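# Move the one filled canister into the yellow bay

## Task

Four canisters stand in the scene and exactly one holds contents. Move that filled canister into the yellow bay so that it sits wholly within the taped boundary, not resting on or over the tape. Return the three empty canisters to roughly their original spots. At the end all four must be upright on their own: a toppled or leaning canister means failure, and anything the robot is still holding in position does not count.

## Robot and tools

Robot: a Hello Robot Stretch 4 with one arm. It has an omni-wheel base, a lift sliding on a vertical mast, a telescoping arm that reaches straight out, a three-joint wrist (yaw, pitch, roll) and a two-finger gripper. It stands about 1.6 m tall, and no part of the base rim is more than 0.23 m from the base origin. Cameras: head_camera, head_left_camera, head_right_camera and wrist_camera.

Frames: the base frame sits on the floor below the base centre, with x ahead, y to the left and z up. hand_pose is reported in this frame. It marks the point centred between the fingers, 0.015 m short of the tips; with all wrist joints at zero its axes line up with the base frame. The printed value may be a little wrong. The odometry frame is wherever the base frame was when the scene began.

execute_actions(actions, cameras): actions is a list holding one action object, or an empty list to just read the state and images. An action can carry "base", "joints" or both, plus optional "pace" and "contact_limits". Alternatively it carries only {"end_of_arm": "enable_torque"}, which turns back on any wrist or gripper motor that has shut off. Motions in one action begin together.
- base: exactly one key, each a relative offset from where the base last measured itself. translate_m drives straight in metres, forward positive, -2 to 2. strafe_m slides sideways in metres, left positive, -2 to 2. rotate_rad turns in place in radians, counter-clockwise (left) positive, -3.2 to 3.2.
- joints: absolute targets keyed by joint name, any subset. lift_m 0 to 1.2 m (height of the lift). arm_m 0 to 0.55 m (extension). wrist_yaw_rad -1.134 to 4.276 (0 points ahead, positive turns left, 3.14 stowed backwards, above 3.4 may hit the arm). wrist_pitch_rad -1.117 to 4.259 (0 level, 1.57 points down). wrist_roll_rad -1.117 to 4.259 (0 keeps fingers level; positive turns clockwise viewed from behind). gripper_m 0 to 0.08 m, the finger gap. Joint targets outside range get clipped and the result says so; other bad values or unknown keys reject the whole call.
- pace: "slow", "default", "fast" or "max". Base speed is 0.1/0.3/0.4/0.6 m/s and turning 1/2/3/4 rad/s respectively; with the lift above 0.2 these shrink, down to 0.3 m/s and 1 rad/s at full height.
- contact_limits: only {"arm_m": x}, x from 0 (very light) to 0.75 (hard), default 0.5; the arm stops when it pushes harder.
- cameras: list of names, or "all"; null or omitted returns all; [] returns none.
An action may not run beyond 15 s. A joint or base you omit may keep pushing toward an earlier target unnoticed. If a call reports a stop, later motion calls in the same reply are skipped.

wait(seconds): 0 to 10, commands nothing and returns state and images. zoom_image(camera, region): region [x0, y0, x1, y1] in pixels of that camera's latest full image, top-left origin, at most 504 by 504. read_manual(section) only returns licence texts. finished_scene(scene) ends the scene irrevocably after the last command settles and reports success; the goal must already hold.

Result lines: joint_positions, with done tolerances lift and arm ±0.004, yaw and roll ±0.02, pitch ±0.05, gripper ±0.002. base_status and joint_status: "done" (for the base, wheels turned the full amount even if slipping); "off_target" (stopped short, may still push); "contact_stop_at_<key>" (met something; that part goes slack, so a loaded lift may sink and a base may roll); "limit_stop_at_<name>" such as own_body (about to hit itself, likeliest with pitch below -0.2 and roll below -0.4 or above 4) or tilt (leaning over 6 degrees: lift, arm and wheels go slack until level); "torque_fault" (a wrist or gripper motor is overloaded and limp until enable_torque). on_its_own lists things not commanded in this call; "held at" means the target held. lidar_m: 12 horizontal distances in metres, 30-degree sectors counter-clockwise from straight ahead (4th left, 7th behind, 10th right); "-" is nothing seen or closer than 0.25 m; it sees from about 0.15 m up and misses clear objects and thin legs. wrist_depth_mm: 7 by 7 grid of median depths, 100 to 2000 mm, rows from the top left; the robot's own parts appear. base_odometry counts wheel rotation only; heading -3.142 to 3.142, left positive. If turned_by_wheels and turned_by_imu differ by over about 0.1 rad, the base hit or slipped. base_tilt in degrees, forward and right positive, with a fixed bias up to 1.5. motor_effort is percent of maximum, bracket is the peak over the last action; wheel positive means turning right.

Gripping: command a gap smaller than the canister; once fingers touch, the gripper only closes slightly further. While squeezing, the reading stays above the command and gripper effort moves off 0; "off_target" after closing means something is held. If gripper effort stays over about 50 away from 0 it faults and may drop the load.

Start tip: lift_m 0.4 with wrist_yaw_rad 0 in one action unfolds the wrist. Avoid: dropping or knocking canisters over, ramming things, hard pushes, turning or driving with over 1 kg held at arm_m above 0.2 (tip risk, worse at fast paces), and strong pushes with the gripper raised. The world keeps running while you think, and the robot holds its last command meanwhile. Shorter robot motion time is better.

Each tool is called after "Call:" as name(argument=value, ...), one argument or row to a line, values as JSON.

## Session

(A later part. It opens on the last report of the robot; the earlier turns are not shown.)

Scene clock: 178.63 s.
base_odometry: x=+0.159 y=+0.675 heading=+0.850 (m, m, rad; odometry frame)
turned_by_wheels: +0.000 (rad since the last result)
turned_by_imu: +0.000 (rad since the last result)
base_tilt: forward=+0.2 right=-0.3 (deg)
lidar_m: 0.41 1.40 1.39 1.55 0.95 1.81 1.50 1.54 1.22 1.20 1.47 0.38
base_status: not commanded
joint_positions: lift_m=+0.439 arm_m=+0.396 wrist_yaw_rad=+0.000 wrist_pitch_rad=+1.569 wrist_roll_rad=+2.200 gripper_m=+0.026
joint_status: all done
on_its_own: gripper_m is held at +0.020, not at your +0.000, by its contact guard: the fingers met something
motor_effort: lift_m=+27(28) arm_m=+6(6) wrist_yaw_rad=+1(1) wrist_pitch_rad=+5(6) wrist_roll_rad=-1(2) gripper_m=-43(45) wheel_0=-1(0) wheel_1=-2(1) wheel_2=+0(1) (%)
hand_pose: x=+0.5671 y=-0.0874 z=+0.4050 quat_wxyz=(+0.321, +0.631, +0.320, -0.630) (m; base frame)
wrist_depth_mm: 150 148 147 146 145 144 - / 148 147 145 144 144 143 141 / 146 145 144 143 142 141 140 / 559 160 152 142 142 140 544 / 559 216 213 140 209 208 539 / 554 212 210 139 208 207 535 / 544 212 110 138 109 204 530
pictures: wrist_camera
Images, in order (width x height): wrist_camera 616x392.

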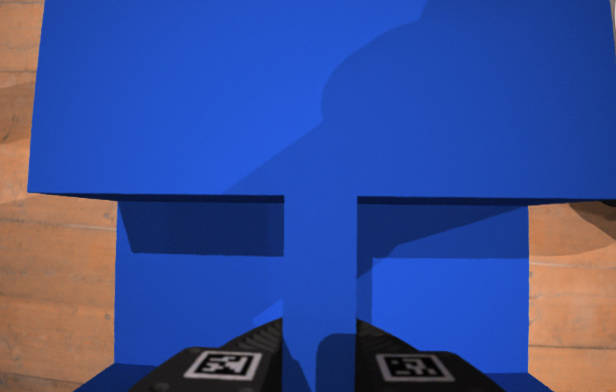

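Call:
execute_actions(
  actions=[
    {"joints":{"lift_m":0.41},"pace":"slow"},
  ],
  cameras=[],
)

Call:
execute_actions(
  actions=[
    {"joints":{"gripper_m":0.08}},
  ],
  cameras=[],
)

Call:
execute_actions(
  actions=[
    {"joints":{"lift_m":0.55}},
  ],
  cameras=[],
)

Call:
execute_actions(
  actions=[
    {"base":{"translate_m":-0.5},"joints":{"arm_m":0.1,"wrist_roll_rad":1.57}},
  ],
  cameras=[],
)

Call:
execute_actions(
  actions=[
    {"base":{"rotate_rad":1.5}},
  ],
  cameras=["head_camera","head_left_camera"],
)

Scene clock: 197.37 s.
base_odometry: x=+0.159 y=+0.675 heading=+0.850 (m, m, rad; odometry frame)
turned_by_wheels: +0.000 (rad since the last result)
turned_by_imu: -0.001 (rad since the last result)
base_tilt: forward=+0.1 right=-0.5 (deg)
lidar_m: 0.39 1.41 1.38 1.53 0.94 1.84 1.48 1.54 1.21 1.23 1.47 0.39
base_status: not commanded
joint_positions: lift_m=+0.410 arm_m=+0.396 wrist_yaw_rad=-0.001 wrist_pitch_rad=+1.570 wrist_roll_rad=+2.200 gripper_m=+0.026
joint_status: all done
on_its_own: gripper_m is held at +0.020, not at your +0.000, by its contact guard: the fingers met something
motor_effort: lift_m=+15(24) arm_m=+6(6) wrist_yaw_rad=+3(3) wrist_pitch_rad=+0(3) wrist_roll_rad=-2(1) gripper_m=-45(45) wheel_0=+0(1) wheel_1=-2(1) wheel_2=+1(1) (%)
hand_pose: x=+0.5668 y=-0.0874 z=+0.3759 quat_wxyz=(+0.321, +0.630, +0.320, -0.630) (m; base frame)
wrist_depth_mm: 148 148 146 145 144 143 - / 147 146 145 144 143 142 141 / 146 145 143 143 141 140 140 / 535 160 151 142 140 140 517 / 535 215 213 140 211 208 512 / 530 213 211 139 208 207 508 / 521 212 110 138 110 204 504
pictures: none
No camera images: the call's "cameras" was empty. Leave "cameras" out to get every camera's image.

Scene clock: 198.57 s.
base_odometry: x=+0.159 y=+0.675 heading=+0.850 (m, m, rad; odometry frame)
turned_by_wheels: +0.000 (rad since the last result)
turned_by_imu: +0.000 (rad since the last result)
base_tilt: forward=+0.1 right=-0.5 (deg)
lidar_m: 0.42 1.42 1.40 1.54 0.95 1.83 1.49 1.54 1.25 1.22 1.48 0.40
base_status: not commanded
joint_positions: lift_m=+0.410 arm_m=+0.396 wrist_yaw_rad=+0.000 wrist_pitch_rad=+1.570 wrist_roll_rad=+2.200 gripper_m=+0.080
joint_status: all done
motor_effort: lift_m=+17(17) arm_m=+6(6) wrist_yaw_rad=+1(3) wrist_pitch_rad=+1(1) wrist_roll_rad=-1(1) gripper_m=+2(46) wheel_0=+0(1) wheel_1=-1(1) wheel_2=+1(1) (%)
hand_pose: x=+0.5668 y=-0.0874 z=+0.3758 quat_wxyz=(+0.321, +0.630, +0.321, -0.630) (m; base frame)
wrist_depth_mm: 148 146 146 145 144 143 - / 146 146 145 144 143 142 142 / 145 144 143 142 142 141 140 / 535 160 148 141 141 140 517 / 525 214 212 140 210 209 512 / 530 212 211 139 208 207 508 / 517 110 145 138 204 110 504
pictures: none
No camera images: the call's "cameras" was empty. Leave "cameras" out to get every camera's image.

Scene clock: 200.23 s.
base_odometry: x=+0.159 y=+0.675 heading=+0.850 (m, m, rad; odometry frame)
turned_by_wheels: +0.000 (rad since the last result)
turned_by_imu: +0.000 (rad since the last result)
base_tilt: forward=+0.2 right=-0.6 (deg)
lidar_m: 0.40 1.41 1.39 1.55 0.96 1.83 1.50 1.54 1.23 1.23 1.48 0.39
base_status: not commanded
joint_positions: lift_m=+0.550 arm_m=+0.396 wrist_yaw_rad=+0.000 wrist_pitch_rad=+1.570 wrist_roll_rad=+2.200 gripper_m=+0.080
joint_status: all done
motor_effort: lift_m=+23(25) arm_m=+6(6) wrist_yaw_rad=+3(2) wrist_pitch_rad=+0(2) wrist_roll_rad=-3(1) gripper_m=+2(1) wheel_0=+0(0) wheel_1=-1(2) wheel_2=+1(1) (%)
hand_pose: x=+0.5668 y=-0.0874 z=+0.5153 quat_wxyz=(+0.321, +0.630, +0.321, -0.630) (m; base frame)
wrist_depth_mm: 699 699 691 676 683 676 469 / 683 683 676 668 668 615 452 / 683 683 286 282 281 544 484 / 676 668 283 282 279 654 591 / 668 661 349 349 347 654 654 / 668 661 347 287 343 647 647 / 661 110 145 273 272 109 634
pictures: none
No camera images: the call's "cameras" was empty. Leave "cameras" out to get every camera's image.

Scene clock: 203.37 s.
base_odometry: x=-0.171 y=+0.300 heading=+0.849 (m, m, rad; odometry frame)
turned_by_wheels: +0.000 (rad since the last result)
turned_by_imu: -0.001 (rad since the last result)
base_tilt: forward=+0.2 right=-0.6 (deg)
lidar_m: 0.88 1.73 1.71 0.75 0.92 1.46 1.01 1.01 2.05 1.18 1.84 1.10
base_status: done
joint_positions: lift_m=+0.550 arm_m=+0.101 wrist_yaw_rad=+0.000 wrist_pitch_rad=+1.570 wrist_roll_rad=+1.570 gripper_m=+0.080
joint_status: all done
motor_effort: lift_m=+22(23) arm_m=-7(8) wrist_yaw_rad=+2(0) wrist_pitch_rad=+0(1) wrist_roll_rad=-4(8) gripper_m=+2(3) wheel_0=-1(6) wheel_1=-1(5) wheel_2=-2(9) (%)
hand_pose: x=+0.2723 y=-0.0874 z=+0.5154 quat_wxyz=(+0.500, +0.500, +0.500, -0.500) (m; base frame)
wrist_depth_mm: 699 691 676 683 683 676 668 / 691 683 691 683 676 668 668 / 691 676 676 661 668 661 661 / 676 668 668 668 661 455 452 / 683 661 661 661 449 445 442 / 668 661 654 647 442 439 439 / 661 110 145 647 445 109 433
pictures: none
No camera images: the call's "cameras" was empty. Leave "cameras" out to get every camera's image.

Scene clock: 205.37 s.
base_odometry: x=-0.171 y=+0.300 heading=+2.349 (m, m, rad; odometry frame)
turned_by_wheels: +1.500 (rad since the last result)
turned_by_imu: +1.492 (rad since the last result)
base_tilt: forward=+0.2 right=-0.6 (deg)
lidar_m: 0.72 0.85 1.42 0.99 1.00 2.01 1.19 1.89 1.84 0.88 1.75 1.72
base_status: done
joint_positions: lift_m=+0.550 arm_m=+0.101 wrist_yaw_rad=+0.000 wrist_pitch_rad=+1.570 wrist_roll_rad=+1.570 gripper_m=+0.080
joint_status: not commanded
motor_effort: lift_m=+22(22) arm_m=-7(7) wrist_yaw_rad=+1(1) wrist_pitch_rad=+2(0) wrist_roll_rad=-2(2) gripper_m=+3(3) wheel_0=+0(8) wheel_1=+0(7) wheel_2=+0(6) (%)
hand_pose: x=+0.2723 y=-0.0874 z=+0.5154 quat_wxyz=(+0.500, +0.500, +0.500, -0.500) (m; base frame)
wrist_depth_mm: 699 691 683 683 683 668 668 / 691 676 683 676 676 661 668 / 691 668 668 676 661 661 668 / 676 668 661 668 661 455 449 / 668 668 661 661 449 445 442 / 661 668 661 654 445 439 439 / 647 110 145 647 449 110 436
pictures: head_camera, head_left_camera
Images, in order (width x height): head_camera 420x560, head_left_camera 420x672.

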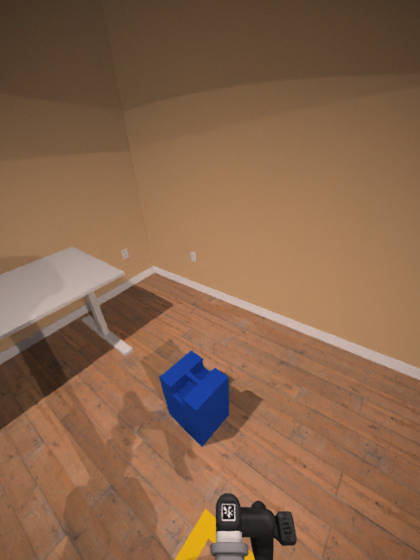

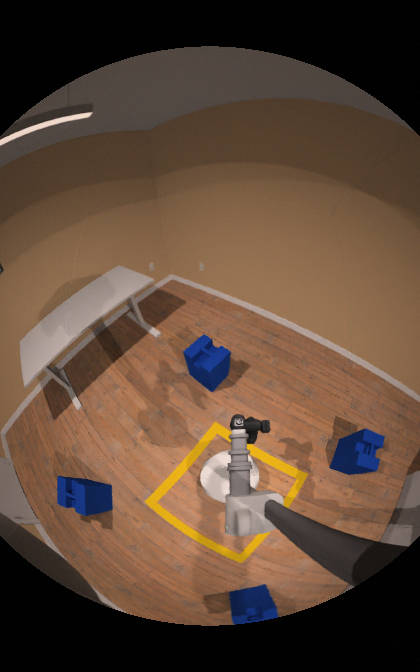

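Call:
execute_actions(
  actions=[
    {"base":{"strafe_m":0.28},"joints":{"wrist_roll_rad":2.2}},
  ],
  cameras=[],
)

Call:
execute_actions(
  actions=[
    {"base":{"translate_m":0.39},"joints":{"arm_m":0.39}},
  ],
  cameras=["head_camera","wrist_camera"],
)

Scene clock: 216.87 s.
base_odometry: x=-0.371 y=+0.103 heading=+2.349 (m, m, rad; odometry frame)
turned_by_wheels: +0.000 (rad since the last result)
turned_by_imu: -0.001 (rad since the last result)
base_tilt: forward=+0.3 right=-0.7 (deg)
lidar_m: 0.76 1.24 1.23 0.99 0.74 1.86 1.27 1.25 2.07 1.16 1.91 0.89
base_status: done
joint_positions: lift_m=+0.550 arm_m=+0.101 wrist_yaw_rad=+0.000 wrist_pitch_rad=+1.570 wrist_roll_rad=+2.200 gripper_m=+0.080
joint_status: all done
motor_effort: lift_m=+21(22) arm_m=-7(7) wrist_yaw_rad=+0(1) wrist_pitch_rad=+1(1) wrist_roll_rad=+0(9) gripper_m=+4(2) wheel_0=+0(7) wheel_1=+0(11) wheel_2=+0(0) (%)
hand_pose: x=+0.2723 y=-0.0874 z=+0.5154 quat_wxyz=(+0.321, +0.630, +0.321, -0.630) (m; base frame)
wrist_depth_mm: 699 691 691 683 683 676 668 / 699 691 683 676 668 452 389 / 683 683 676 668 455 452 452 / 676 676 668 668 452 449 445 / 676 668 661 661 452 449 442 / 661 654 661 654 654 439 433 / 661 110 145 654 647 109 442
pictures: none
No camera images: the call's "cameras" was empty. Leave "cameras" out to get every camera's image.

Scene clock: 219.63 s.
base_odometry: x=-0.644 y=+0.381 heading=+2.349 (m, m, rad; odometry frame)
turned_by_wheels: +0.000 (rad since the last result)
turned_by_imu: -0.001 (rad since the last result)
base_tilt: forward=+0.1 right=-0.5 (deg)
lidar_m: 0.40 1.00 0.97 1.09 0.94 0.96 1.62 1.63 1.25 1.30 1.61 0.36
base_status: done
joint_positions: lift_m=+0.550 arm_m=+0.389 wrist_yaw_rad=+0.000 wrist_pitch_rad=+1.570 wrist_roll_rad=+2.200 gripper_m=+0.080
joint_status: all done
motor_effort: lift_m=+21(22) arm_m=+7(8) wrist_yaw_rad=+0(1) wrist_pitch_rad=+1(1) wrist_roll_rad=-3(0) gripper_m=+1(1) wheel_0=+0(5) wheel_1=+1(7) wheel_2=+0(8) (%)
hand_pose: x=+0.5599 y=-0.0874 z=+0.5154 quat_wxyz=(+0.321, +0.630, +0.321, -0.630) (m; base frame)
wrist_depth_mm: 699 691 683 683 676 676 466 / 683 691 287 286 285 554 459 / 683 676 285 282 282 521 477 / 676 676 349 282 281 661 564 / 668 676 351 347 347 661 647 / 668 676 297 277 345 647 647 / 654 110 145 276 273 109 640
pictures: head_camera, wrist_camera
Images, in order (width x height): head_camera 420x560, wrist_camera 616x392.

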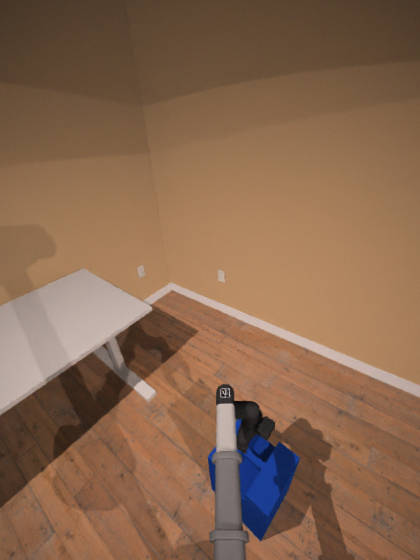

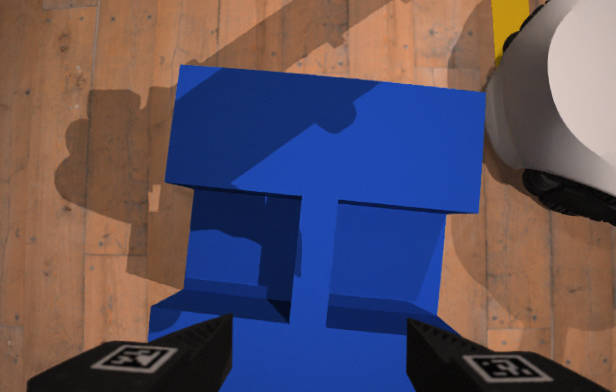

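Call:
execute_actions(
  actions=[
    {"joints":{"wrist_roll_rad":2.29,"lift_m":0.47}},
  ],
  cameras=["wrist_camera"],
)

Call:
execute_actions(
  actions=[
    {"joints":{"lift_m":0.41},"pace":"slow"},
  ],
  cameras=["wrist_camera"],
)

Call:
execute_actions(
  actions=[
    {"joints":{"gripper_m":0.0}},
  ],
  cameras=[],
)

Call:
execute_actions(
  actions=[
    {"joints":{"lift_m":0.44},"pace":"slow"},
  ],
  cameras=["wrist_camera"],
)

Scene clock: 242.50 s.
base_odometry: x=-0.644 y=+0.381 heading=+2.349 (m, m, rad; odometry frame)
turned_by_wheels: +0.000 (rad since the last result)
turned_by_imu: -0.001 (rad since the last result)
base_tilt: forward=+0.2 right=-0.6 (deg)
lidar_m: 0.38 1.00 0.97 1.07 0.93 1.00 1.64 1.62 1.21 1.29 1.58 0.38
base_status: not commanded
joint_positions: lift_m=+0.470 arm_m=+0.389 wrist_yaw_rad=+0.000 wrist_pitch_rad=+1.570 wrist_roll_rad=+2.290 gripper_m=+0.080
joint_status: all done
motor_effort: lift_m=+17(17) arm_m=+7(7) wrist_yaw_rad=+0(1) wrist_pitch_rad=+2(2) wrist_roll_rad=+0(2) gripper_m=+1(1) wheel_0=+0(0) wheel_1=+1(1) wheel_2=+0(0) (%)
hand_pose: x=+0.5599 y=-0.0874 z=+0.4358 quat_wxyz=(+0.292, +0.644, +0.292, -0.644) (m; base frame)
wrist_depth_mm: 615 410 208 208 205 205 404 / 609 208 206 205 204 203 424 / 597 206 204 203 202 201 473 / 591 276 266 202 243 236 569 / 591 591 271 201 268 569 569 / 585 580 270 198 266 569 564 / 585 110 145 196 195 109 564
pictures: wrist_camera
Images, in order (width x height): wrist_camera 616x392.

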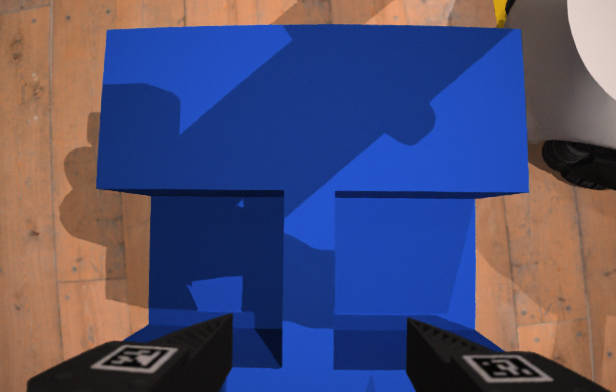

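Scene clock: 243.87 s.
base_odometry: x=-0.644 y=+0.381 heading=+2.349 (m, m, rad; odometry frame)
turned_by_wheels: +0.000 (rad since the last result)
turned_by_imu: +0.000 (rad since the last result)
base_tilt: forward=+0.1 right=-0.4 (deg)
lidar_m: 0.40 1.00 0.97 1.08 0.93 0.98 1.62 1.63 1.24 1.28 1.59 0.38
base_status: not commanded
joint_positions: lift_m=+0.410 arm_m=+0.389 wrist_yaw_rad=+0.000 wrist_pitch_rad=+1.570 wrist_roll_rad=+2.290 gripper_m=+0.080
joint_status: all done
motor_effort: lift_m=+17(19) arm_m=+7(7) wrist_yaw_rad=+0(0) wrist_pitch_rad=+1(3) wrist_roll_rad=+1(2) gripper_m=+2(0) wheel_0=+0(0) wheel_1=+1(1) wheel_2=+0(0) (%)
hand_pose: x=+0.5599 y=-0.0874 z=+0.3758 quat_wxyz=(+0.292, +0.644, +0.292, -0.644) (m; base frame)
wrist_depth_mm: 148 147 146 145 144 143 - / 147 146 145 144 143 142 141 / 145 145 144 142 142 141 140 / 535 216 213 142 211 211 508 / 525 214 213 140 211 209 508 / 525 212 211 139 208 207 508 / 521 110 145 138 189 109 504
pictures: wrist_camera
Images, in order (width x height): wrist_camera 616x392.

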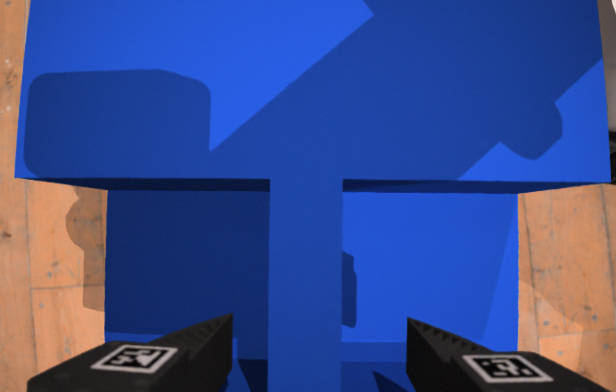

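Scene clock: 245.03 s.
base_odometry: x=-0.644 y=+0.381 heading=+2.348 (m, m, rad; odometry frame)
turned_by_wheels: -0.001 (rad since the last result)
turned_by_imu: -0.001 (rad since the last result)
base_tilt: forward=+0.3 right=-0.5 (deg)
lidar_m: 0.39 1.01 0.97 1.07 0.93 0.98 1.61 1.62 1.23 1.28 1.58 0.37
base_status: not commanded
joint_positions: lift_m=+0.410 arm_m=+0.389 wrist_yaw_rad=+0.004 wrist_pitch_rad=+1.560 wrist_roll_rad=+2.290 gripper_m=+0.026
joint_status: gripper_m off_target (ended at +0.026, target +0.000)
on_its_own: gripper_m is held at +0.022, not at your +0.000, by its contact guard: the fingers met something; wrist_pitch_rad is at rest, and its effort (+30) is outside its rest range (-23 to +23)
motor_effort: lift_m=+19(19) arm_m=+3(7) wrist_yaw_rad=-10(15) wrist_pitch_rad=+30(39) wrist_roll_rad=-1(1) gripper_m=-38(37) wheel_0=-8(9) wheel_1=-1(2) wheel_2=-1(1) (%)
hand_pose: x=+0.5630 y=-0.0874 z=+0.3756 quat_wxyz=(+0.295, +0.647, +0.292, -0.640) (m; base frame)
wrist_depth_mm: 148 147 146 144 143 142 - / 147 146 145 143 142 141 140 / 146 145 143 142 141 139 138 / 539 215 214 141 211 208 508 / 535 215 213 140 209 207 508 / 530 213 211 138 208 206 504 / 525 212 110 137 109 204 500
pictures: none
No camera images: the call's "cameras" was empty. Leave "cameras" out to get every camera's image.

Scene clock: 245.80 s.
base_odometry: x=-0.644 y=+0.381 heading=+2.349 (m, m, rad; odometry frame)
turned_by_wheels: +0.001 (rad since the last result)
turned_by_imu: +0.001 (rad since the last result)
base_tilt: forward=+0.2 right=-0.6 (deg)
lidar_m: 0.40 0.99 0.99 1.08 0.91 1.00 1.62 1.64 1.25 1.30 1.60 0.36
base_status: not commanded
joint_positions: lift_m=+0.419 arm_m=+0.389 wrist_yaw_rad=+0.000 wrist_pitch_rad=+1.571 wrist_roll_rad=+2.289 gripper_m=+0.026
joint_status: lift_m contact_stop (moved +0.009 of +0.030)
on_its_own: gripper_m is held at +0.022, not at your +0.000, by its contact guard: the fingers met something; lift_m is slack since a contact_stop (your +0.440 is given up)
motor_effort: lift_m=+22(38) arm_m=+3(3) wrist_yaw_rad=+0(11) wrist_pitch_rad=-1(35) wrist_roll_rad=+2(0) gripper_m=-36(38) wheel_0=-1(9) wheel_1=+0(1) wheel_2=-1(1) (%)
hand_pose: x=+0.5603 y=-0.0874 z=+0.3850 quat_wxyz=(+0.293, +0.644, +0.293, -0.644) (m; base frame)
wrist_depth_mm: 155 153 153 152 151 151 - / 153 152 151 151 150 150 149 / 152 151 150 149 148 148 147 / 535 223 221 148 218 217 521 / 535 220 219 147 216 216 517 / 530 218 218 145 215 214 517 / 525 214 109 143 109 213 508
pictures: wrist_camera
Images, in order (width x height): wrist_camera 616x392.

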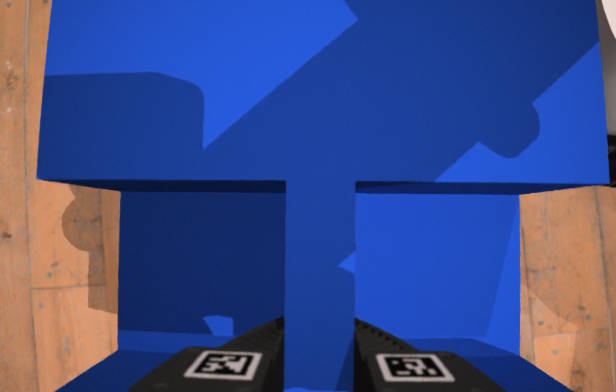

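Call:
execute_actions(
  actions=[
    {"joints":{"gripper_m":0.06,"lift_m":0.39}},
  ],
  cameras=[],
)

Call:
execute_actions(
  actions=[
    {"joints":{"gripper_m":0.0}},
  ],
  cameras=[],
)

Call:
execute_actions(
  actions=[
    {"joints":{"lift_m":0.43}},
  ],
  cameras=["wrist_camera","head_camera"],
)

Scene clock: 260.70 s.
base_odometry: x=-0.644 y=+0.381 heading=+2.349 (m, m, rad; odometry frame)
turned_by_wheels: +0.000 (rad since the last result)
turned_by_imu: -0.001 (rad since the last result)
base_tilt: forward=+0.2 right=-0.6 (deg)
lidar_m: 0.38 0.99 0.96 1.09 0.94 1.00 1.62 1.63 1.25 1.29 1.60 0.38
base_status: not commanded
joint_positions: lift_m=+0.390 arm_m=+0.389 wrist_yaw_rad=+0.000 wrist_pitch_rad=+1.570 wrist_roll_rad=+2.290 gripper_m=+0.060
joint_status: all done
motor_effort: lift_m=+17(19) arm_m=+3(3) wrist_yaw_rad=+2(6) wrist_pitch_rad=+0(23) wrist_roll_rad=+1(5) gripper_m=+3(34) wheel_0=-1(1) wheel_1=+1(0) wheel_2=+0(1) (%)
hand_pose: x=+0.5604 y=-0.0874 z=+0.3558 quat_wxyz=(+0.292, +0.644, +0.292, -0.644) (m; base frame)
wrist_depth_mm: 127 126 125 125 124 123 - / 126 125 124 123 123 122 - / 125 124 123 122 122 121 - / 512 195 195 121 190 190 343 / 512 193 192 120 190 189 492 / 512 192 191 119 189 188 338 / 504 191 130 118 133 110 484
pictures: none
No camera images: the call's "cameras" was empty. Leave "cameras" out to get every camera's image.

Scene clock: 261.73 s.
base_odometry: x=-0.644 y=+0.381 heading=+2.350 (m, m, rad; odometry frame)
turned_by_wheels: +0.000 (rad since the last result)
turned_by_imu: +0.000 (rad since the last result)
base_tilt: forward=+0.2 right=-0.6 (deg)
lidar_m: 0.39 1.01 0.98 1.08 0.94 0.97 1.64 1.63 1.25 1.30 1.57 0.36
base_status: not commanded
joint_positions: lift_m=+0.390 arm_m=+0.389 wrist_yaw_rad=-0.003 wrist_pitch_rad=+1.574 wrist_roll_rad=+2.291 gripper_m=+0.026
joint_status: gripper_m off_target (ended at +0.026, target +0.000)
on_its_own: gripper_m is held at +0.021, not at your +0.000, by its contact guard: the fingers met something
motor_effort: lift_m=+17(17) arm_m=+3(3) wrist_yaw_rad=+9(8) wrist_pitch_rad=-10(14) wrist_roll_rad=-3(3) gripper_m=-47(53) wheel_0=+3(3) wheel_1=+1(1) wheel_2=-1(1) (%)
hand_pose: x=+0.5594 y=-0.0874 z=+0.3558 quat_wxyz=(+0.291, +0.643, +0.292, -0.646) (m; base frame)
wrist_depth_mm: 127 126 126 125 124 124 - / 126 125 124 123 123 122 - / 124 124 123 122 122 121 - / 512 195 194 121 191 191 500 / 508 193 193 120 191 189 492 / 500 192 190 119 189 188 492 / 500 190 109 118 109 186 488
pictures: none
No camera images: the call's "cameras" was empty. Leave "cameras" out to get every camera's image.

Scene clock: 262.53 s.
base_odometry: x=-0.644 y=+0.381 heading=+2.349 (m, m, rad; odometry frame)
turned_by_wheels: +0.000 (rad since the last result)
turned_by_imu: +0.000 (rad since the last result)
base_tilt: forward=+0.2 right=-0.5 (deg)
lidar_m: 0.39 1.01 0.99 1.06 0.93 0.98 1.63 1.62 1.22 1.28 1.60 0.37
base_status: not commanded
joint_positions: lift_m=+0.398 arm_m=+0.389 wrist_yaw_rad=-0.001 wrist_pitch_rad=+1.573 wrist_roll_rad=+2.289 gripper_m=+0.026
joint_status: lift_m contact_stop (moved +0.007 of +0.040)
on_its_own: gripper_m is held at +0.021, not at your +0.000, by its contact guard: the fingers met something; lift_m is slack since a contact_stop (your +0.430 is given up)
motor_effort: lift_m=+22(38) arm_m=+3(3) wrist_yaw_rad=+3(8) wrist_pitch_rad=-7(24) wrist_roll_rad=+4(2) gripper_m=-44(44) wheel_0=+2(2) wheel_1=+1(1) wheel_2=-1(2) (%)
hand_pose: x=+0.5598 y=-0.0874 z=+0.3631 quat_wxyz=(+0.292, +0.643, +0.293, -0.645) (m; base frame)
wrist_depth_mm: 131 131 131 130 129 129 - / 130 130 129 128 128 127 - / 129 128 128 127 126 126 - / 517 199 198 126 196 196 504 / 512 198 197 125 196 194 500 / 512 195 196 124 193 193 496 / 500 194 109 122 115 191 492
pictures: head_camera, wrist_camera
Images, in order (width x height): head_camera 420x560, wrist_camera 616x392.

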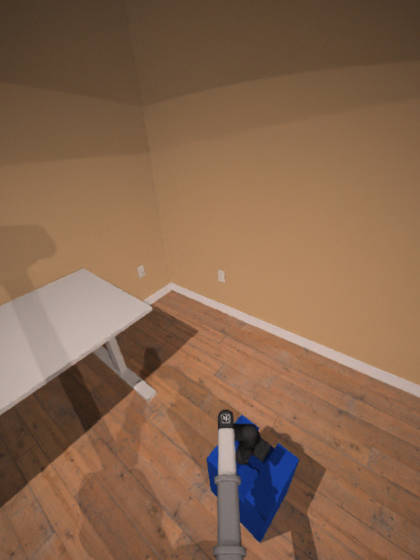

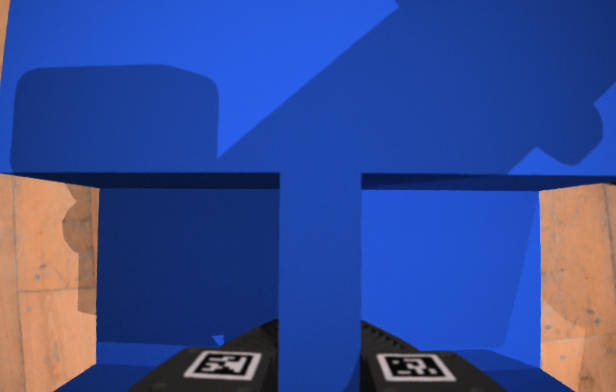

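Call:
execute_actions(
  actions=[
    {"joints":{"gripper_m":0.08}},
  ],
  cameras=[],
)

Call:
execute_actions(
  actions=[
    {"joints":{"lift_m":0.6}},
  ],
  cameras=[],
)

Call:
execute_actions(
  actions=[
    {"base":{"strafe_m":-0.55},"joints":{"arm_m":0.0,"wrist_roll_rad":1.57}},
  ],
  cameras=[],
)

Call:
execute_actions(
  actions=[
    {"base":{"rotate_rad":0.79}},
  ],
)

Scene clock: 304.27 s.
base_odometry: x=-0.644 y=+0.381 heading=+2.349 (m, m, rad; odometry frame)
turned_by_wheels: +0.000 (rad since the last result)
turned_by_imu: -0.001 (rad since the last result)
base_tilt: forward=+0.1 right=-0.6 (deg)
lidar_m: 0.38 1.01 0.98 1.08 0.94 0.97 1.62 1.62 1.25 1.29 1.60 0.37
base_status: not commanded
joint_positions: lift_m=+0.397 arm_m=+0.389 wrist_yaw_rad=+0.000 wrist_pitch_rad=+1.570 wrist_roll_rad=+2.290 gripper_m=+0.080
joint_status: all done
on_its_own: lift_m is slack since a contact_stop (your +0.430 is given up)
motor_effort: lift_m=+20(20) arm_m=+3(3) wrist_yaw_rad=+2(5) wrist_pitch_rad=-2(11) wrist_roll_rad=+0(5) gripper_m=+2(42) wheel_0=+1(2) wheel_1=+1(1) wheel_2=-1(1) (%)
hand_pose: x=+0.5604 y=-0.0874 z=+0.3627 quat_wxyz=(+0.292, +0.644, +0.292, -0.644) (m; base frame)
wrist_depth_mm: 135 134 132 132 131 130 - / 133 132 131 131 130 129 - / 132 131 130 130 129 128 127 / 521 202 201 128 198 198 496 / 517 201 200 127 197 196 496 / 512 199 198 126 195 194 492 / 508 110 145 125 158 109 496
pictures: none
No camera images: the call's "cameras" was empty. Leave "cameras" out to get every camera's image.

Scene clock: 306.20 s.
base_odometry: x=-0.644 y=+0.381 heading=+2.349 (m, m, rad; odometry frame)
turned_by_wheels: +0.000 (rad since the last result)
turned_by_imu: +0.000 (rad since the last result)
base_tilt: forward=+0.0 right=-0.5 (deg)
lidar_m: 0.40 1.00 0.99 1.06 0.93 0.97 1.61 1.65 1.24 1.29 1.59 0.39
base_status: not commanded
joint_positions: lift_m=+0.600 arm_m=+0.389 wrist_yaw_rad=+0.000 wrist_pitch_rad=+1.570 wrist_roll_rad=+2.290 gripper_m=+0.080
joint_status: all done
motor_effort: lift_m=+23(24) arm_m=+3(3) wrist_yaw_rad=+1(1) wrist_pitch_rad=+0(1) wrist_roll_rad=+1(1) gripper_m=+2(2) wheel_0=+1(1) wheel_1=+1(1) wheel_2=-1(1) (%)
hand_pose: x=+0.5604 y=-0.0874 z=+0.5653 quat_wxyz=(+0.292, +0.644, +0.292, -0.644) (m; base frame)
wrist_depth_mm: 750 750 732 732 732 654 508 / 741 741 732 723 732 574 500 / 741 732 336 336 332 609 504 / 723 732 336 330 330 707 699 / 732 723 402 399 399 699 699 / 715 715 327 325 330 699 691 / 715 110 145 322 320 109 691
pictures: none
No camera images: the call's "cameras" was empty. Leave "cameras" out to get every camera's image.

Scene clock: 309.37 s.
base_odometry: x=-0.253 y=+0.767 heading=+2.349 (m, m, rad; odometry frame)
turned_by_wheels: +0.000 (rad since the last result)
turned_by_imu: -0.001 (rad since the last result)
base_tilt: forward=+0.2 right=-0.7 (deg)
lidar_m: 1.35 0.54 0.53 1.54 1.38 2.49 1.55 1.92 0.75 1.61 1.28 1.24
base_status: done
joint_positions: lift_m=+0.600 arm_m=+0.001 wrist_yaw_rad=+0.000 wrist_pitch_rad=+1.570 wrist_roll_rad=+1.570 gripper_m=+0.080
joint_status: all done
motor_effort: lift_m=+22(23) arm_m=-7(8) wrist_yaw_rad=+1(1) wrist_pitch_rad=+0(1) wrist_roll_rad=-3(10) gripper_m=+2(2) wheel_0=-1(8) wheel_1=+1(11) wheel_2=-1(0) (%)
hand_pose: x=+0.1723 y=-0.0874 z=+0.5654 quat_wxyz=(+0.500, +0.500, +0.500, -0.500) (m; base frame)
wrist_depth_mm: 759 732 741 732 741 723 723 / 741 741 732 732 741 715 715 / 732 732 723 723 715 723 715 / 732 732 715 715 504 517 707 / 723 715 732 564 492 492 370 / 723 715 715 496 488 488 488 / 715 110 145 500 488 109 488
pictures: none
No camera images: the call's "cameras" was empty. Leave "cameras" out to get every camera's image.

Scene clock: 310.90 s.
base_odometry: x=-0.253 y=+0.767 heading=+3.139 (m, m, rad; odometry frame)
turned_by_wheels: +0.790 (rad since the last result)
turned_by_imu: +0.786 (rad since the last result)
base_tilt: forward=+0.1 right=-0.5 (deg)
lidar_m: 0.52 1.45 1.38 1.42 1.56 1.54 0.75 0.76 1.39 1.23 1.25 0.56
base_status: done
joint_positions: lift_m=+0.600 arm_m=+0.001 wrist_yaw_rad=+0.000 wrist_pitch_rad=+1.570 wrist_roll_rad=+1.570 gripper_m=+0.080
joint_status: not commanded
motor_effort: lift_m=+22(22) arm_m=-7(7) wrist_yaw_rad=+0(2) wrist_pitch_rad=+1(1) wrist_roll_rad=-1(3) gripper_m=+1(1) wheel_0=-1(4) wheel_1=+0(5) wheel_2=+2(7) (%)
hand_pose: x=+0.1723 y=-0.0874 z=+0.5654 quat_wxyz=(+0.500, +0.500, +0.500, -0.500) (m; base frame)
wrist_depth_mm: 750 750 741 741 732 723 715 / 750 732 732 732 723 715 715 / 732 732 723 723 715 715 715 / 504 732 723 715 508 504 707 / 508 715 707 559 496 492 373 / 508 707 707 500 492 484 488 / 707 110 145 500 488 109 492
pictures: head_camera, head_left_camera, head_right_camera, wrist_camera
Images, in order (width x height): head_camera 420x560, head_left_camera 420x672, head_right_camera 420x672, wrist_camera 616x392.

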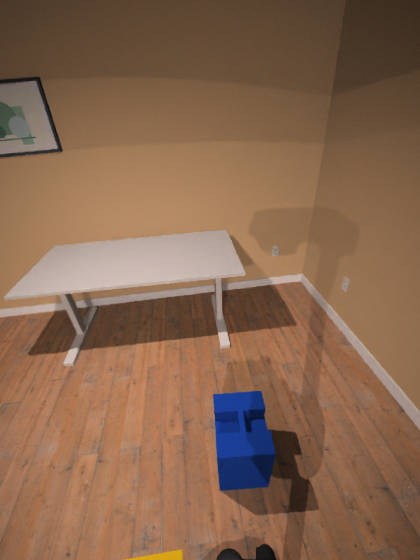

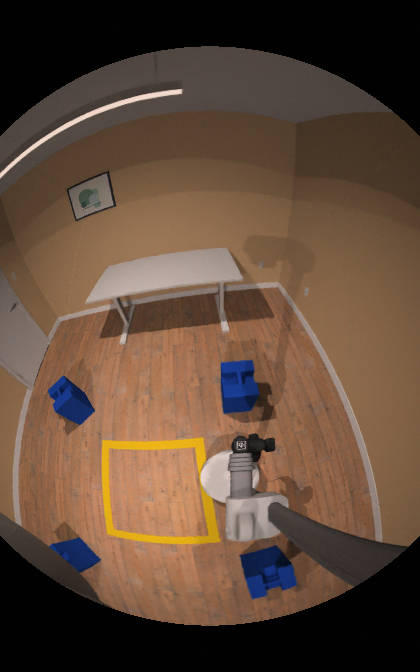

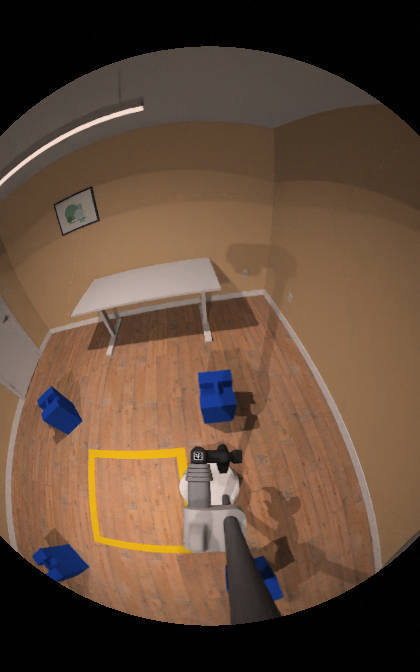

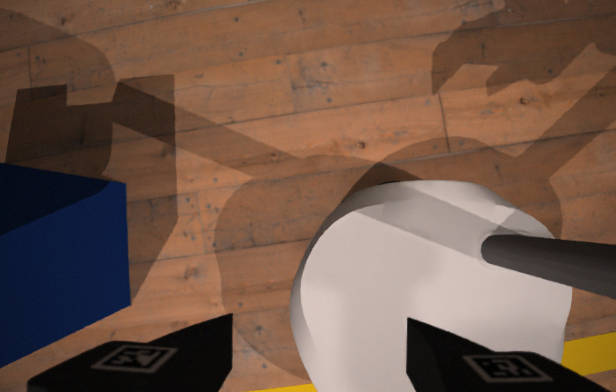

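Call:
execute_actions(
  actions=[
    {"base":{"strafe_m":-0.42}},
  ],
  cameras=[],
)

Call:
execute_actions(
  actions=[
    {"base":{"translate_m":0.64}},
  ],
  cameras=["head_left_camera","head_right_camera"],
)

Scene clock: 334.67 s.
base_odometry: x=-0.252 y=+1.187 heading=+3.139 (m, m, rad; odometry frame)
turned_by_wheels: +0.000 (rad since the last result)
turned_by_imu: -0.002 (rad since the last result)
base_tilt: forward=+0.2 right=-0.6 (deg)
lidar_m: 1.48 0.60 1.83 1.80 1.87 0.77 0.71 1.42 0.92 0.82 0.83 1.05
base_status: done
joint_positions: lift_m=+0.600 arm_m=+0.001 wrist_yaw_rad=+0.000 wrist_pitch_rad=+1.570 wrist_roll_rad=+1.570 gripper_m=+0.080
joint_status: not commanded
motor_effort: lift_m=+22(22) arm_m=-7(7) wrist_yaw_rad=+1(1) wrist_pitch_rad=+1(1) wrist_roll_rad=+1(1) gripper_m=+1(1) wheel_0=-1(10) wheel_1=+0(10) wheel_2=+0(0) (%)
hand_pose: x=+0.1723 y=-0.0874 z=+0.5654 quat_wxyz=(+0.500, +0.500, +0.500, -0.500) (m; base frame)
wrist_depth_mm: 741 741 732 732 723 723 715 / 732 741 741 732 715 723 715 / 732 723 723 723 715 715 707 / 723 723 723 715 512 504 707 / 723 723 723 564 492 496 370 / 723 707 715 492 496 492 488 / 715 110 146 504 488 110 492
pictures: none
No camera images: the call's "cameras" was empty. Leave "cameras" out to get every camera's image.

Scene clock: 338.30 s.
base_odometry: x=-0.892 y=+1.189 heading=+3.140 (m, m, rad; odometry frame)
turned_by_wheels: +0.000 (rad since the last result)
turned_by_imu: -0.002 (rad since the last result)
base_tilt: forward=+0.2 right=-0.7 (deg)
lidar_m: 1.23 0.87 0.25 0.25 0.25 2.31 1.33 1.27 0.81 0.71 0.73 0.88
base_status: done
joint_positions: lift_m=+0.600 arm_m=+0.001 wrist_yaw_rad=+0.000 wrist_pitch_rad=+1.570 wrist_roll_rad=+1.570 gripper_m=+0.080
joint_status: not commanded
motor_effort: lift_m=+22(22) arm_m=-7(7) wrist_yaw_rad=+1(1) wrist_pitch_rad=+1(2) wrist_roll_rad=-1(2) gripper_m=+0(2) wheel_0=+1(2) wheel_1=+0(5) wheel_2=+1(6) (%)
hand_pose: x=+0.1723 y=-0.0874 z=+0.5654 quat_wxyz=(+0.500, +0.500, +0.500, -0.500) (m; base frame)
wrist_depth_mm: 750 750 732 732 732 732 723 / 741 741 732 732 723 715 723 / 723 732 732 723 723 707 699 / 723 723 715 715 508 504 699 / 723 723 715 564 500 496 373 / 715 715 707 500 492 492 488 / 715 110 145 504 492 109 488
pictures: head_left_camera, head_right_camera
Images, in order (width x height): head_left_camera 420x672, head_right_camera 420x672.

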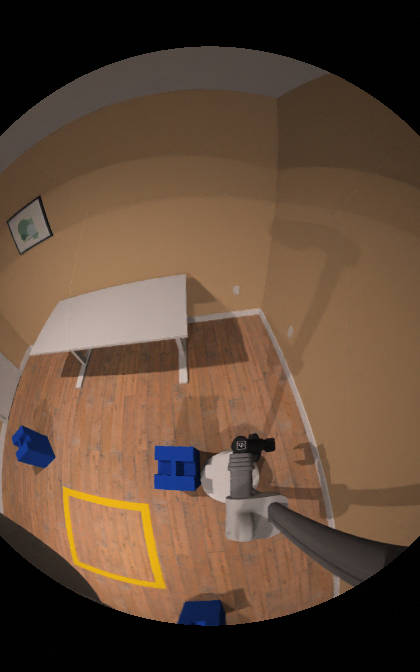

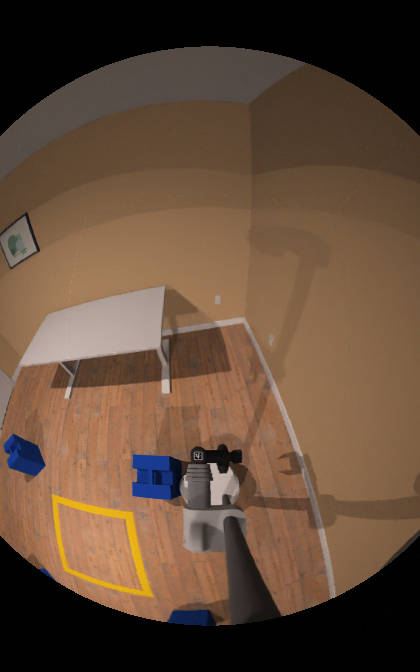

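Call:
execute_actions(
  actions=[
    {"base":{"translate_m":0.08}},
  ],
  cameras=[],
)

Call:
execute_actions(
  actions=[
    {"base":{"strafe_m":0.78},"pace":"slow"},
  ],
  cameras=["head_left_camera","head_right_camera"],
)

Scene clock: 348.80 s.
base_odometry: x=-0.972 y=+1.189 heading=+3.140 (m, m, rad; odometry frame)
turned_by_wheels: +0.000 (rad since the last result)
turned_by_imu: -0.001 (rad since the last result)
base_tilt: forward=+0.2 right=-0.7 (deg)
lidar_m: 1.40 0.79 0.25 0.25 0.25 2.37 1.40 1.24 0.80 0.71 0.72 0.90
base_status: done
joint_positions: lift_m=+0.600 arm_m=+0.001 wrist_yaw_rad=+0.000 wrist_pitch_rad=+1.570 wrist_roll_rad=+1.570 gripper_m=+0.080
joint_status: not commanded
motor_effort: lift_m=+22(22) arm_m=-7(7) wrist_yaw_rad=+0(1) wrist_pitch_rad=+1(0) wrist_roll_rad=-4(1) gripper_m=+3(0) wheel_0=+1(4) wheel_1=+0(5) wheel_2=+1(9) (%)
hand_pose: x=+0.1723 y=-0.0874 z=+0.5654 quat_wxyz=(+0.500, +0.500, +0.500, -0.500) (m; base frame)
wrist_depth_mm: 741 750 750 732 732 732 723 / 741 732 732 723 732 715 707 / 732 741 723 723 715 715 707 / 732 723 715 715 508 508 707 / 715 715 715 564 500 496 370 / 707 715 699 492 492 492 488 / 715 110 145 500 488 109 492
pictures: none
No camera images: the call's "cameras" was empty. Leave "cameras" out to get every camera's image.

Scene clock: 357.73 s.
base_odometry: x=-0.973 y=+0.409 heading=+3.140 (m, m, rad; odometry frame)
turned_by_wheels: +0.000 (rad since the last result)
turned_by_imu: -0.001 (rad since the last result)
base_tilt: forward=+0.3 right=-0.5 (deg)
lidar_m: 0.67 0.67 0.25 0.25 0.25 1.93 2.64 1.55 1.67 1.48 1.51 0.73
base_status: done
joint_positions: lift_m=+0.600 arm_m=+0.001 wrist_yaw_rad=+0.000 wrist_pitch_rad=+1.570 wrist_roll_rad=+1.570 gripper_m=+0.080
joint_status: not commanded
motor_effort: lift_m=+22(22) arm_m=-7(7) wrist_yaw_rad=+0(1) wrist_pitch_rad=+1(0) wrist_roll_rad=-1(2) gripper_m=+2(2) wheel_0=-6(7) wheel_1=+5(11) wheel_2=+1(1) (%)
hand_pose: x=+0.1723 y=-0.0874 z=+0.5654 quat_wxyz=(+0.500, +0.500, +0.500, -0.500) (m; base frame)
wrist_depth_mm: 750 750 741 750 732 723 723 / 750 741 732 723 732 715 715 / 732 741 723 723 715 707 715 / 741 732 732 715 504 508 707 / 723 723 723 564 488 492 370 / 715 715 707 500 500 488 488 / 715 110 145 504 488 109 488
pictures: head_left_camera, head_right_camera
Images, in order (width x height): head_left_camera 420x672, head_right_camera 420x672.

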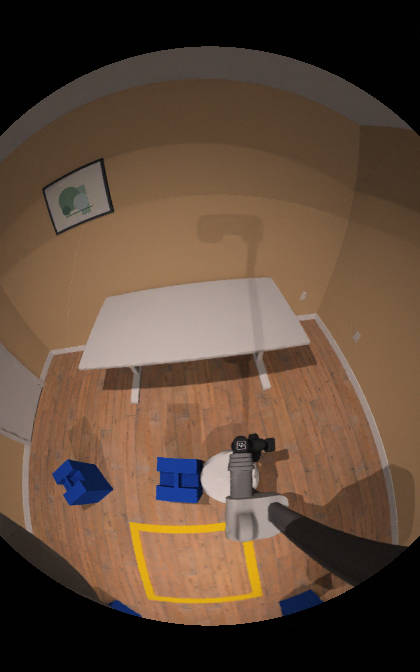

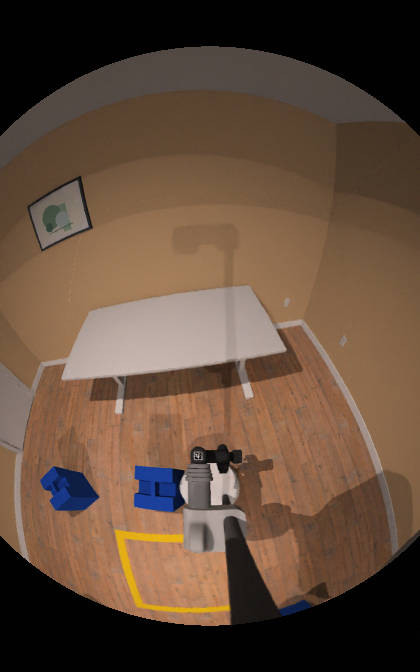

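Call:
execute_actions(
  actions=[
    {"base":{"strafe_m":-0.12}},
  ],
  cameras=[],
)

Call:
execute_actions(
  actions=[
    {"base":{"rotate_rad":3.14}},
  ],
  cameras=[],
)

Call:
execute_actions(
  actions=[
    {"base":{"translate_m":-0.38}},
  ],
  cameras=[],
)

Call:
execute_actions(
  actions=[
    {"base":{"strafe_m":-0.46}},
  ],
  cameras=["head_camera","head_left_camera"],
)

Scene clock: 369.60 s.
base_odometry: x=-0.973 y=+0.529 heading=+3.140 (m, m, rad; odometry frame)
turned_by_wheels: +0.000 (rad since the last result)
turned_by_imu: -0.001 (rad since the last result)
base_tilt: forward=+0.2 right=-0.6 (deg)
lidar_m: 0.68 0.68 0.33 0.31 0.32 1.99 1.51 1.52 1.53 1.37 1.38 0.74
base_status: done
joint_positions: lift_m=+0.600 arm_m=+0.001 wrist_yaw_rad=+0.000 wrist_pitch_rad=+1.570 wrist_roll_rad=+1.570 gripper_m=+0.080
joint_status: not commanded
motor_effort: lift_m=+22(22) arm_m=-7(7) wrist_yaw_rad=+1(1) wrist_pitch_rad=-1(1) wrist_roll_rad=+0(1) gripper_m=+2(2) wheel_0=-1(6) wheel_1=+0(7) wheel_2=+0(1) (%)
hand_pose: x=+0.1723 y=-0.0874 z=+0.5654 quat_wxyz=(+0.500, +0.500, +0.500, -0.500) (m; base frame)
wrist_depth_mm: 750 750 732 732 723 723 723 / 732 732 732 741 715 723 707 / 732 741 741 723 715 707 715 / 732 723 715 723 504 508 707 / 723 715 715 559 500 492 370 / 723 723 707 496 492 488 484 / 707 110 145 500 488 109 492
pictures: none
No camera images: the call's "cameras" was empty. Leave "cameras" out to get every camera's image.

Scene clock: 372.47 s.
base_odometry: x=-0.973 y=+0.529 heading=-0.004 (m, m, rad; odometry frame)
turned_by_wheels: +3.140 (rad since the last result)
turned_by_imu: +3.124 (rad since the last result)
base_tilt: forward=+0.2 right=-0.5 (deg)
lidar_m: 1.51 1.52 1.52 1.37 1.38 0.76 0.67 0.70 0.33 0.31 0.34 1.99
base_status: done
joint_positions: lift_m=+0.600 arm_m=+0.001 wrist_yaw_rad=+0.000 wrist_pitch_rad=+1.570 wrist_roll_rad=+1.570 gripper_m=+0.080
joint_status: not commanded
motor_effort: lift_m=+22(22) arm_m=-7(7) wrist_yaw_rad=+0(1) wrist_pitch_rad=+1(0) wrist_roll_rad=-2(1) gripper_m=+2(1) wheel_0=-1(6) wheel_1=-1(5) wheel_2=+1(7) (%)
hand_pose: x=+0.1724 y=-0.0874 z=+0.5654 quat_wxyz=(+0.500, +0.500, +0.500, -0.500) (m; base frame)
wrist_depth_mm: 750 750 732 732 362 407 345 / 741 741 732 723 496 488 699 / 732 723 732 715 715 707 723 / 723 723 715 707 512 508 699 / 723 723 715 564 500 492 375 / 723 707 707 496 488 492 488 / 715 110 145 500 492 109 492
pictures: none
No camera images: the call's "cameras" was empty. Leave "cameras" out to get every camera's image.

Scene clock: 375.20 s.
base_odometry: x=-1.353 y=+0.530 heading=-0.004 (m, m, rad; odometry frame)
turned_by_wheels: +0.000 (rad since the last result)
turned_by_imu: +0.000 (rad since the last result)
base_tilt: forward=+0.2 right=-0.7 (deg)
lidar_m: 1.88 1.90 1.45 1.30 0.50 0.35 0.30 0.32 0.41 0.85 0.42 0.48
base_status: done
joint_positions: lift_m=+0.600 arm_m=+0.001 wrist_yaw_rad=+0.000 wrist_pitch_rad=+1.570 wrist_roll_rad=+1.570 gripper_m=+0.080
joint_status: not commanded
motor_effort: lift_m=+21(21) arm_m=-7(7) wrist_yaw_rad=+0(0) wrist_pitch_rad=+0(1) wrist_roll_rad=-2(1) gripper_m=+1(1) wheel_0=+1(4) wheel_1=+0(7) wheel_2=+0(8) (%)
hand_pose: x=+0.1723 y=-0.0874 z=+0.5654 quat_wxyz=(+0.500, +0.500, +0.500, -0.500) (m; base frame)
wrist_depth_mm: 377 418 382 732 741 723 732 / 484 500 512 732 723 715 715 / 741 732 723 723 723 715 707 / 741 723 715 707 508 508 707 / 732 723 707 559 496 488 375 / 723 715 691 496 492 492 488 / 715 110 145 500 492 109 492
pictures: none
No camera images: the call's "cameras" was empty. Leave "cameras" out to get every camera's image.

Scene clock: 378.07 s.
base_odometry: x=-1.355 y=+0.070 heading=-0.004 (m, m, rad; odometry frame)
turned_by_wheels: +0.000 (rad since the last result)
turned_by_imu: -0.001 (rad since the last result)
base_tilt: forward=+0.0 right=-0.6 (deg)
lidar_m: 0.25 0.25 1.94 1.76 0.42 0.25 0.25 0.27 0.34 1.96 0.89 0.33
base_status: done
joint_positions: lift_m=+0.600 arm_m=+0.001 wrist_yaw_rad=+0.000 wrist_pitch_rad=+1.570 wrist_roll_rad=+1.570 gripper_m=+0.080
joint_status: not commanded
motor_effort: lift_m=+21(21) arm_m=-7(7) wrist_yaw_rad=+1(0) wrist_pitch_rad=+2(1) wrist_roll_rad=-2(2) gripper_m=+1(1) wheel_0=-2(10) wheel_1=+1(9) wheel_2=+0(0) (%)
hand_pose: x=+0.1723 y=-0.0874 z=+0.5654 quat_wxyz=(+0.500, +0.500, +0.500, -0.500) (m; base frame)
wrist_depth_mm: 750 732 741 732 732 723 691 / 750 732 732 723 732 715 723 / 741 723 723 723 723 723 707 / 732 732 715 715 512 500 707 / 407 407 387 559 492 488 375 / 375 332 329 496 492 488 496 / 345 110 145 500 488 110 496
pictures: head_camera, head_left_camera
Images, in order (width x height): head_camera 420x560, head_left_camera 420x672.

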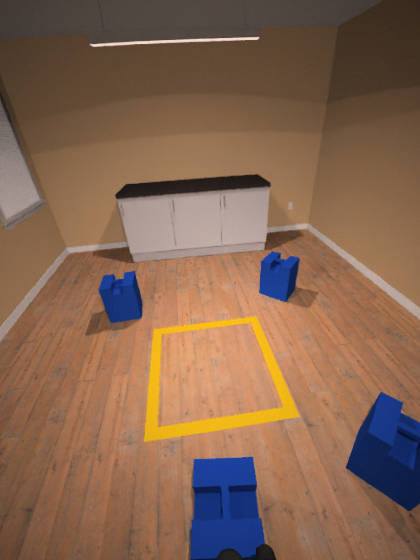

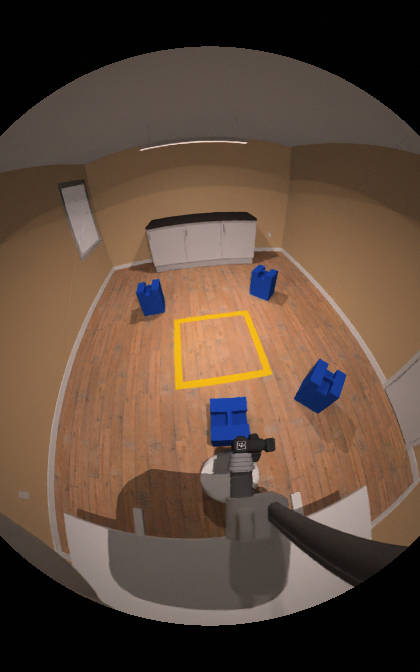

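Call:
execute_actions(
  actions=[
    {"base":{"translate_m":0.92},"pace":"slow"},
  ],
  cameras=[],
)

Call:
execute_actions(
  actions=[
    {"base":{"translate_m":-0.6}},
  ],
  cameras=["head_camera"],
)

action 0: "base": translate_m = 0.92 would last too long for one action: at the pace "slow" translate_m can be at most 0.766 in either direction: name a faster pace, or command the rest in another action

Scene clock: 397.37 s.
base_odometry: x=-1.447 y=+0.093 heading=+0.316 (m, m, rad; odometry frame)
turned_by_wheels: +0.320 (rad since the last result)
turned_by_imu: +0.353 (rad since the last result)
base_tilt: forward=+0.2 right=-0.7 (deg)
lidar_m: 0.33 2.04 1.71 0.44 0.25 0.25 0.26 0.28 0.39 0.99 0.96 0.30
base_status: translate_m contact_stop (by the wheels' count: -0.090 of -0.600)
joint_positions: lift_m=+0.600 arm_m=+0.000 wrist_yaw_rad=+0.000 wrist_pitch_rad=+1.570 wrist_roll_rad=+1.570 gripper_m=+0.080
joint_status: not commanded
on_its_own: the wheels are slack since a contact_stop
motor_effort: lift_m=+20(23) arm_m=-2(7) wrist_yaw_rad=+1(9) wrist_pitch_rad=+2(6) wrist_roll_rad=-3(3) gripper_m=+0(3) wheel_0=+0(11) wheel_1=+0(6) wheel_2=+0(34) (%)
hand_pose: x=+0.1714 y=-0.0874 z=+0.5655 quat_wxyz=(+0.500, +0.500, +0.500, -0.500) (m; base frame)
wrist_depth_mm: 353 741 732 732 732 723 715 / 357 413 340 723 723 723 715 / 342 338 338 723 715 707 699 / 394 334 377 723 508 508 707 / 407 332 459 554 496 492 368 / 715 332 699 496 488 488 488 / 707 110 145 504 488 109 492
pictures: head_camera
Images, in order (width x height): head_camera 420x560.

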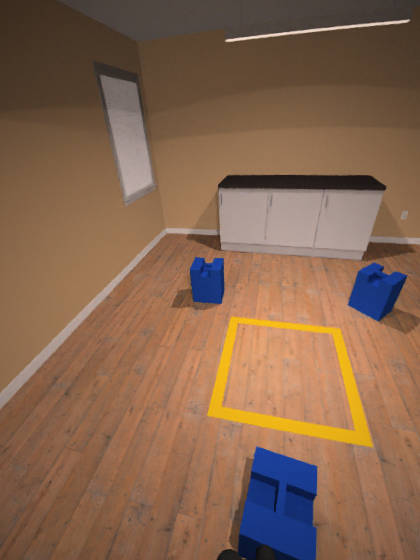

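Bumped the table. Recover.

Call:
execute_actions(
  actions=[
    {"base":{"translate_m":0.06},"pace":"slow"},
  ],
  cameras=[],
)

Call:
execute_actions(
  actions=[
    {"base":{"rotate_rad":-0.35},"pace":"slow"},
  ],
  cameras=["head_camera","head_left_camera"],
)

Scene clock: 405.40 s.
base_odometry: x=-1.390 y=+0.112 heading=+0.316 (m, m, rad; odometry frame)
turned_by_wheels: +0.000 (rad since the last result)
turned_by_imu: -0.001 (rad since the last result)
base_tilt: forward=+0.1 right=-0.5 (deg)
lidar_m: 0.27 2.04 1.70 0.61 0.31 0.25 0.26 0.31 0.51 0.97 0.29 0.27
base_status: done
joint_positions: lift_m=+0.600 arm_m=+0.000 wrist_yaw_rad=+0.000 wrist_pitch_rad=+1.570 wrist_roll_rad=+1.570 gripper_m=+0.080
joint_status: not commanded
motor_effort: lift_m=+20(20) arm_m=-2(2) wrist_yaw_rad=+1(1) wrist_pitch_rad=+1(0) wrist_roll_rad=-2(1) gripper_m=+1(3) wheel_0=+1(4) wheel_1=+3(4) wheel_2=+0(5) (%)
hand_pose: x=+0.1714 y=-0.0874 z=+0.5655 quat_wxyz=(+0.500, +0.500, +0.500, -0.500) (m; base frame)
wrist_depth_mm: 347 732 741 732 723 723 723 / 343 392 340 723 715 715 723 / 343 375 338 488 723 707 715 / 340 407 336 715 508 508 699 / 377 407 332 500 492 496 370 / 723 723 329 500 488 492 488 / 707 110 145 504 492 109 492
pictures: none
No camera images: the call's "cameras" was empty. Leave "cameras" out to get every camera's image.

Scene clock: 406.87 s.
base_odometry: x=-1.390 y=+0.112 heading=-0.034 (m, m, rad; odometry frame)
turned_by_wheels: -0.350 (rad since the last result)
turned_by_imu: -0.348 (rad since the last result)
base_tilt: forward=+0.2 right=-0.7 (deg)
lidar_m: 0.25 2.00 1.87 1.69 0.45 0.26 0.25 0.28 0.33 0.74 0.94 0.29
base_status: done
joint_positions: lift_m=+0.600 arm_m=+0.000 wrist_yaw_rad=+0.000 wrist_pitch_rad=+1.570 wrist_roll_rad=+1.570 gripper_m=+0.080
joint_status: not commanded
motor_effort: lift_m=+20(20) arm_m=-2(2) wrist_yaw_rad=+2(1) wrist_pitch_rad=+0(2) wrist_roll_rad=-1(1) gripper_m=+2(1) wheel_0=+2(7) wheel_1=+2(6) wheel_2=+1(5) (%)
hand_pose: x=+0.1714 y=-0.0874 z=+0.5655 quat_wxyz=(+0.500, +0.500, +0.500, -0.500) (m; base frame)
wrist_depth_mm: 759 732 723 732 723 723 715 / 741 741 715 723 723 723 707 / 732 723 715 723 723 707 699 / 368 338 338 707 504 512 707 / 377 334 334 554 504 492 373 / 334 330 329 496 488 492 488 / 357 110 145 500 492 109 492
pictures: head_camera, head_left_camera
Images, in order (width x height): head_camera 420x560, head_left_camera 420x672.

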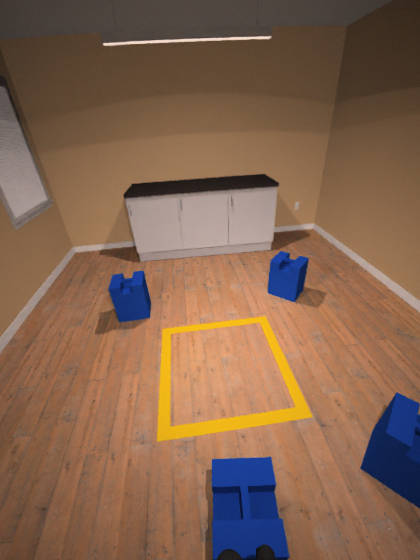

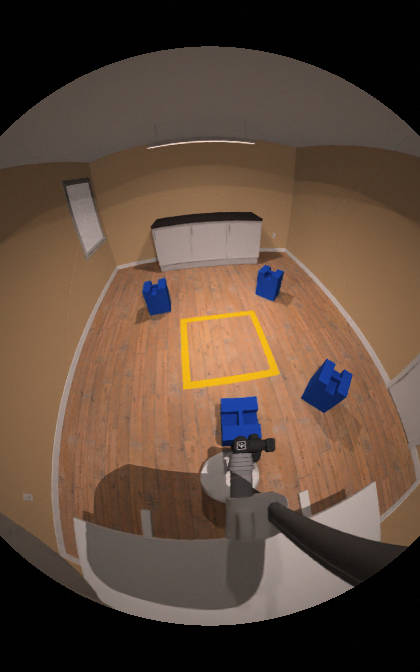

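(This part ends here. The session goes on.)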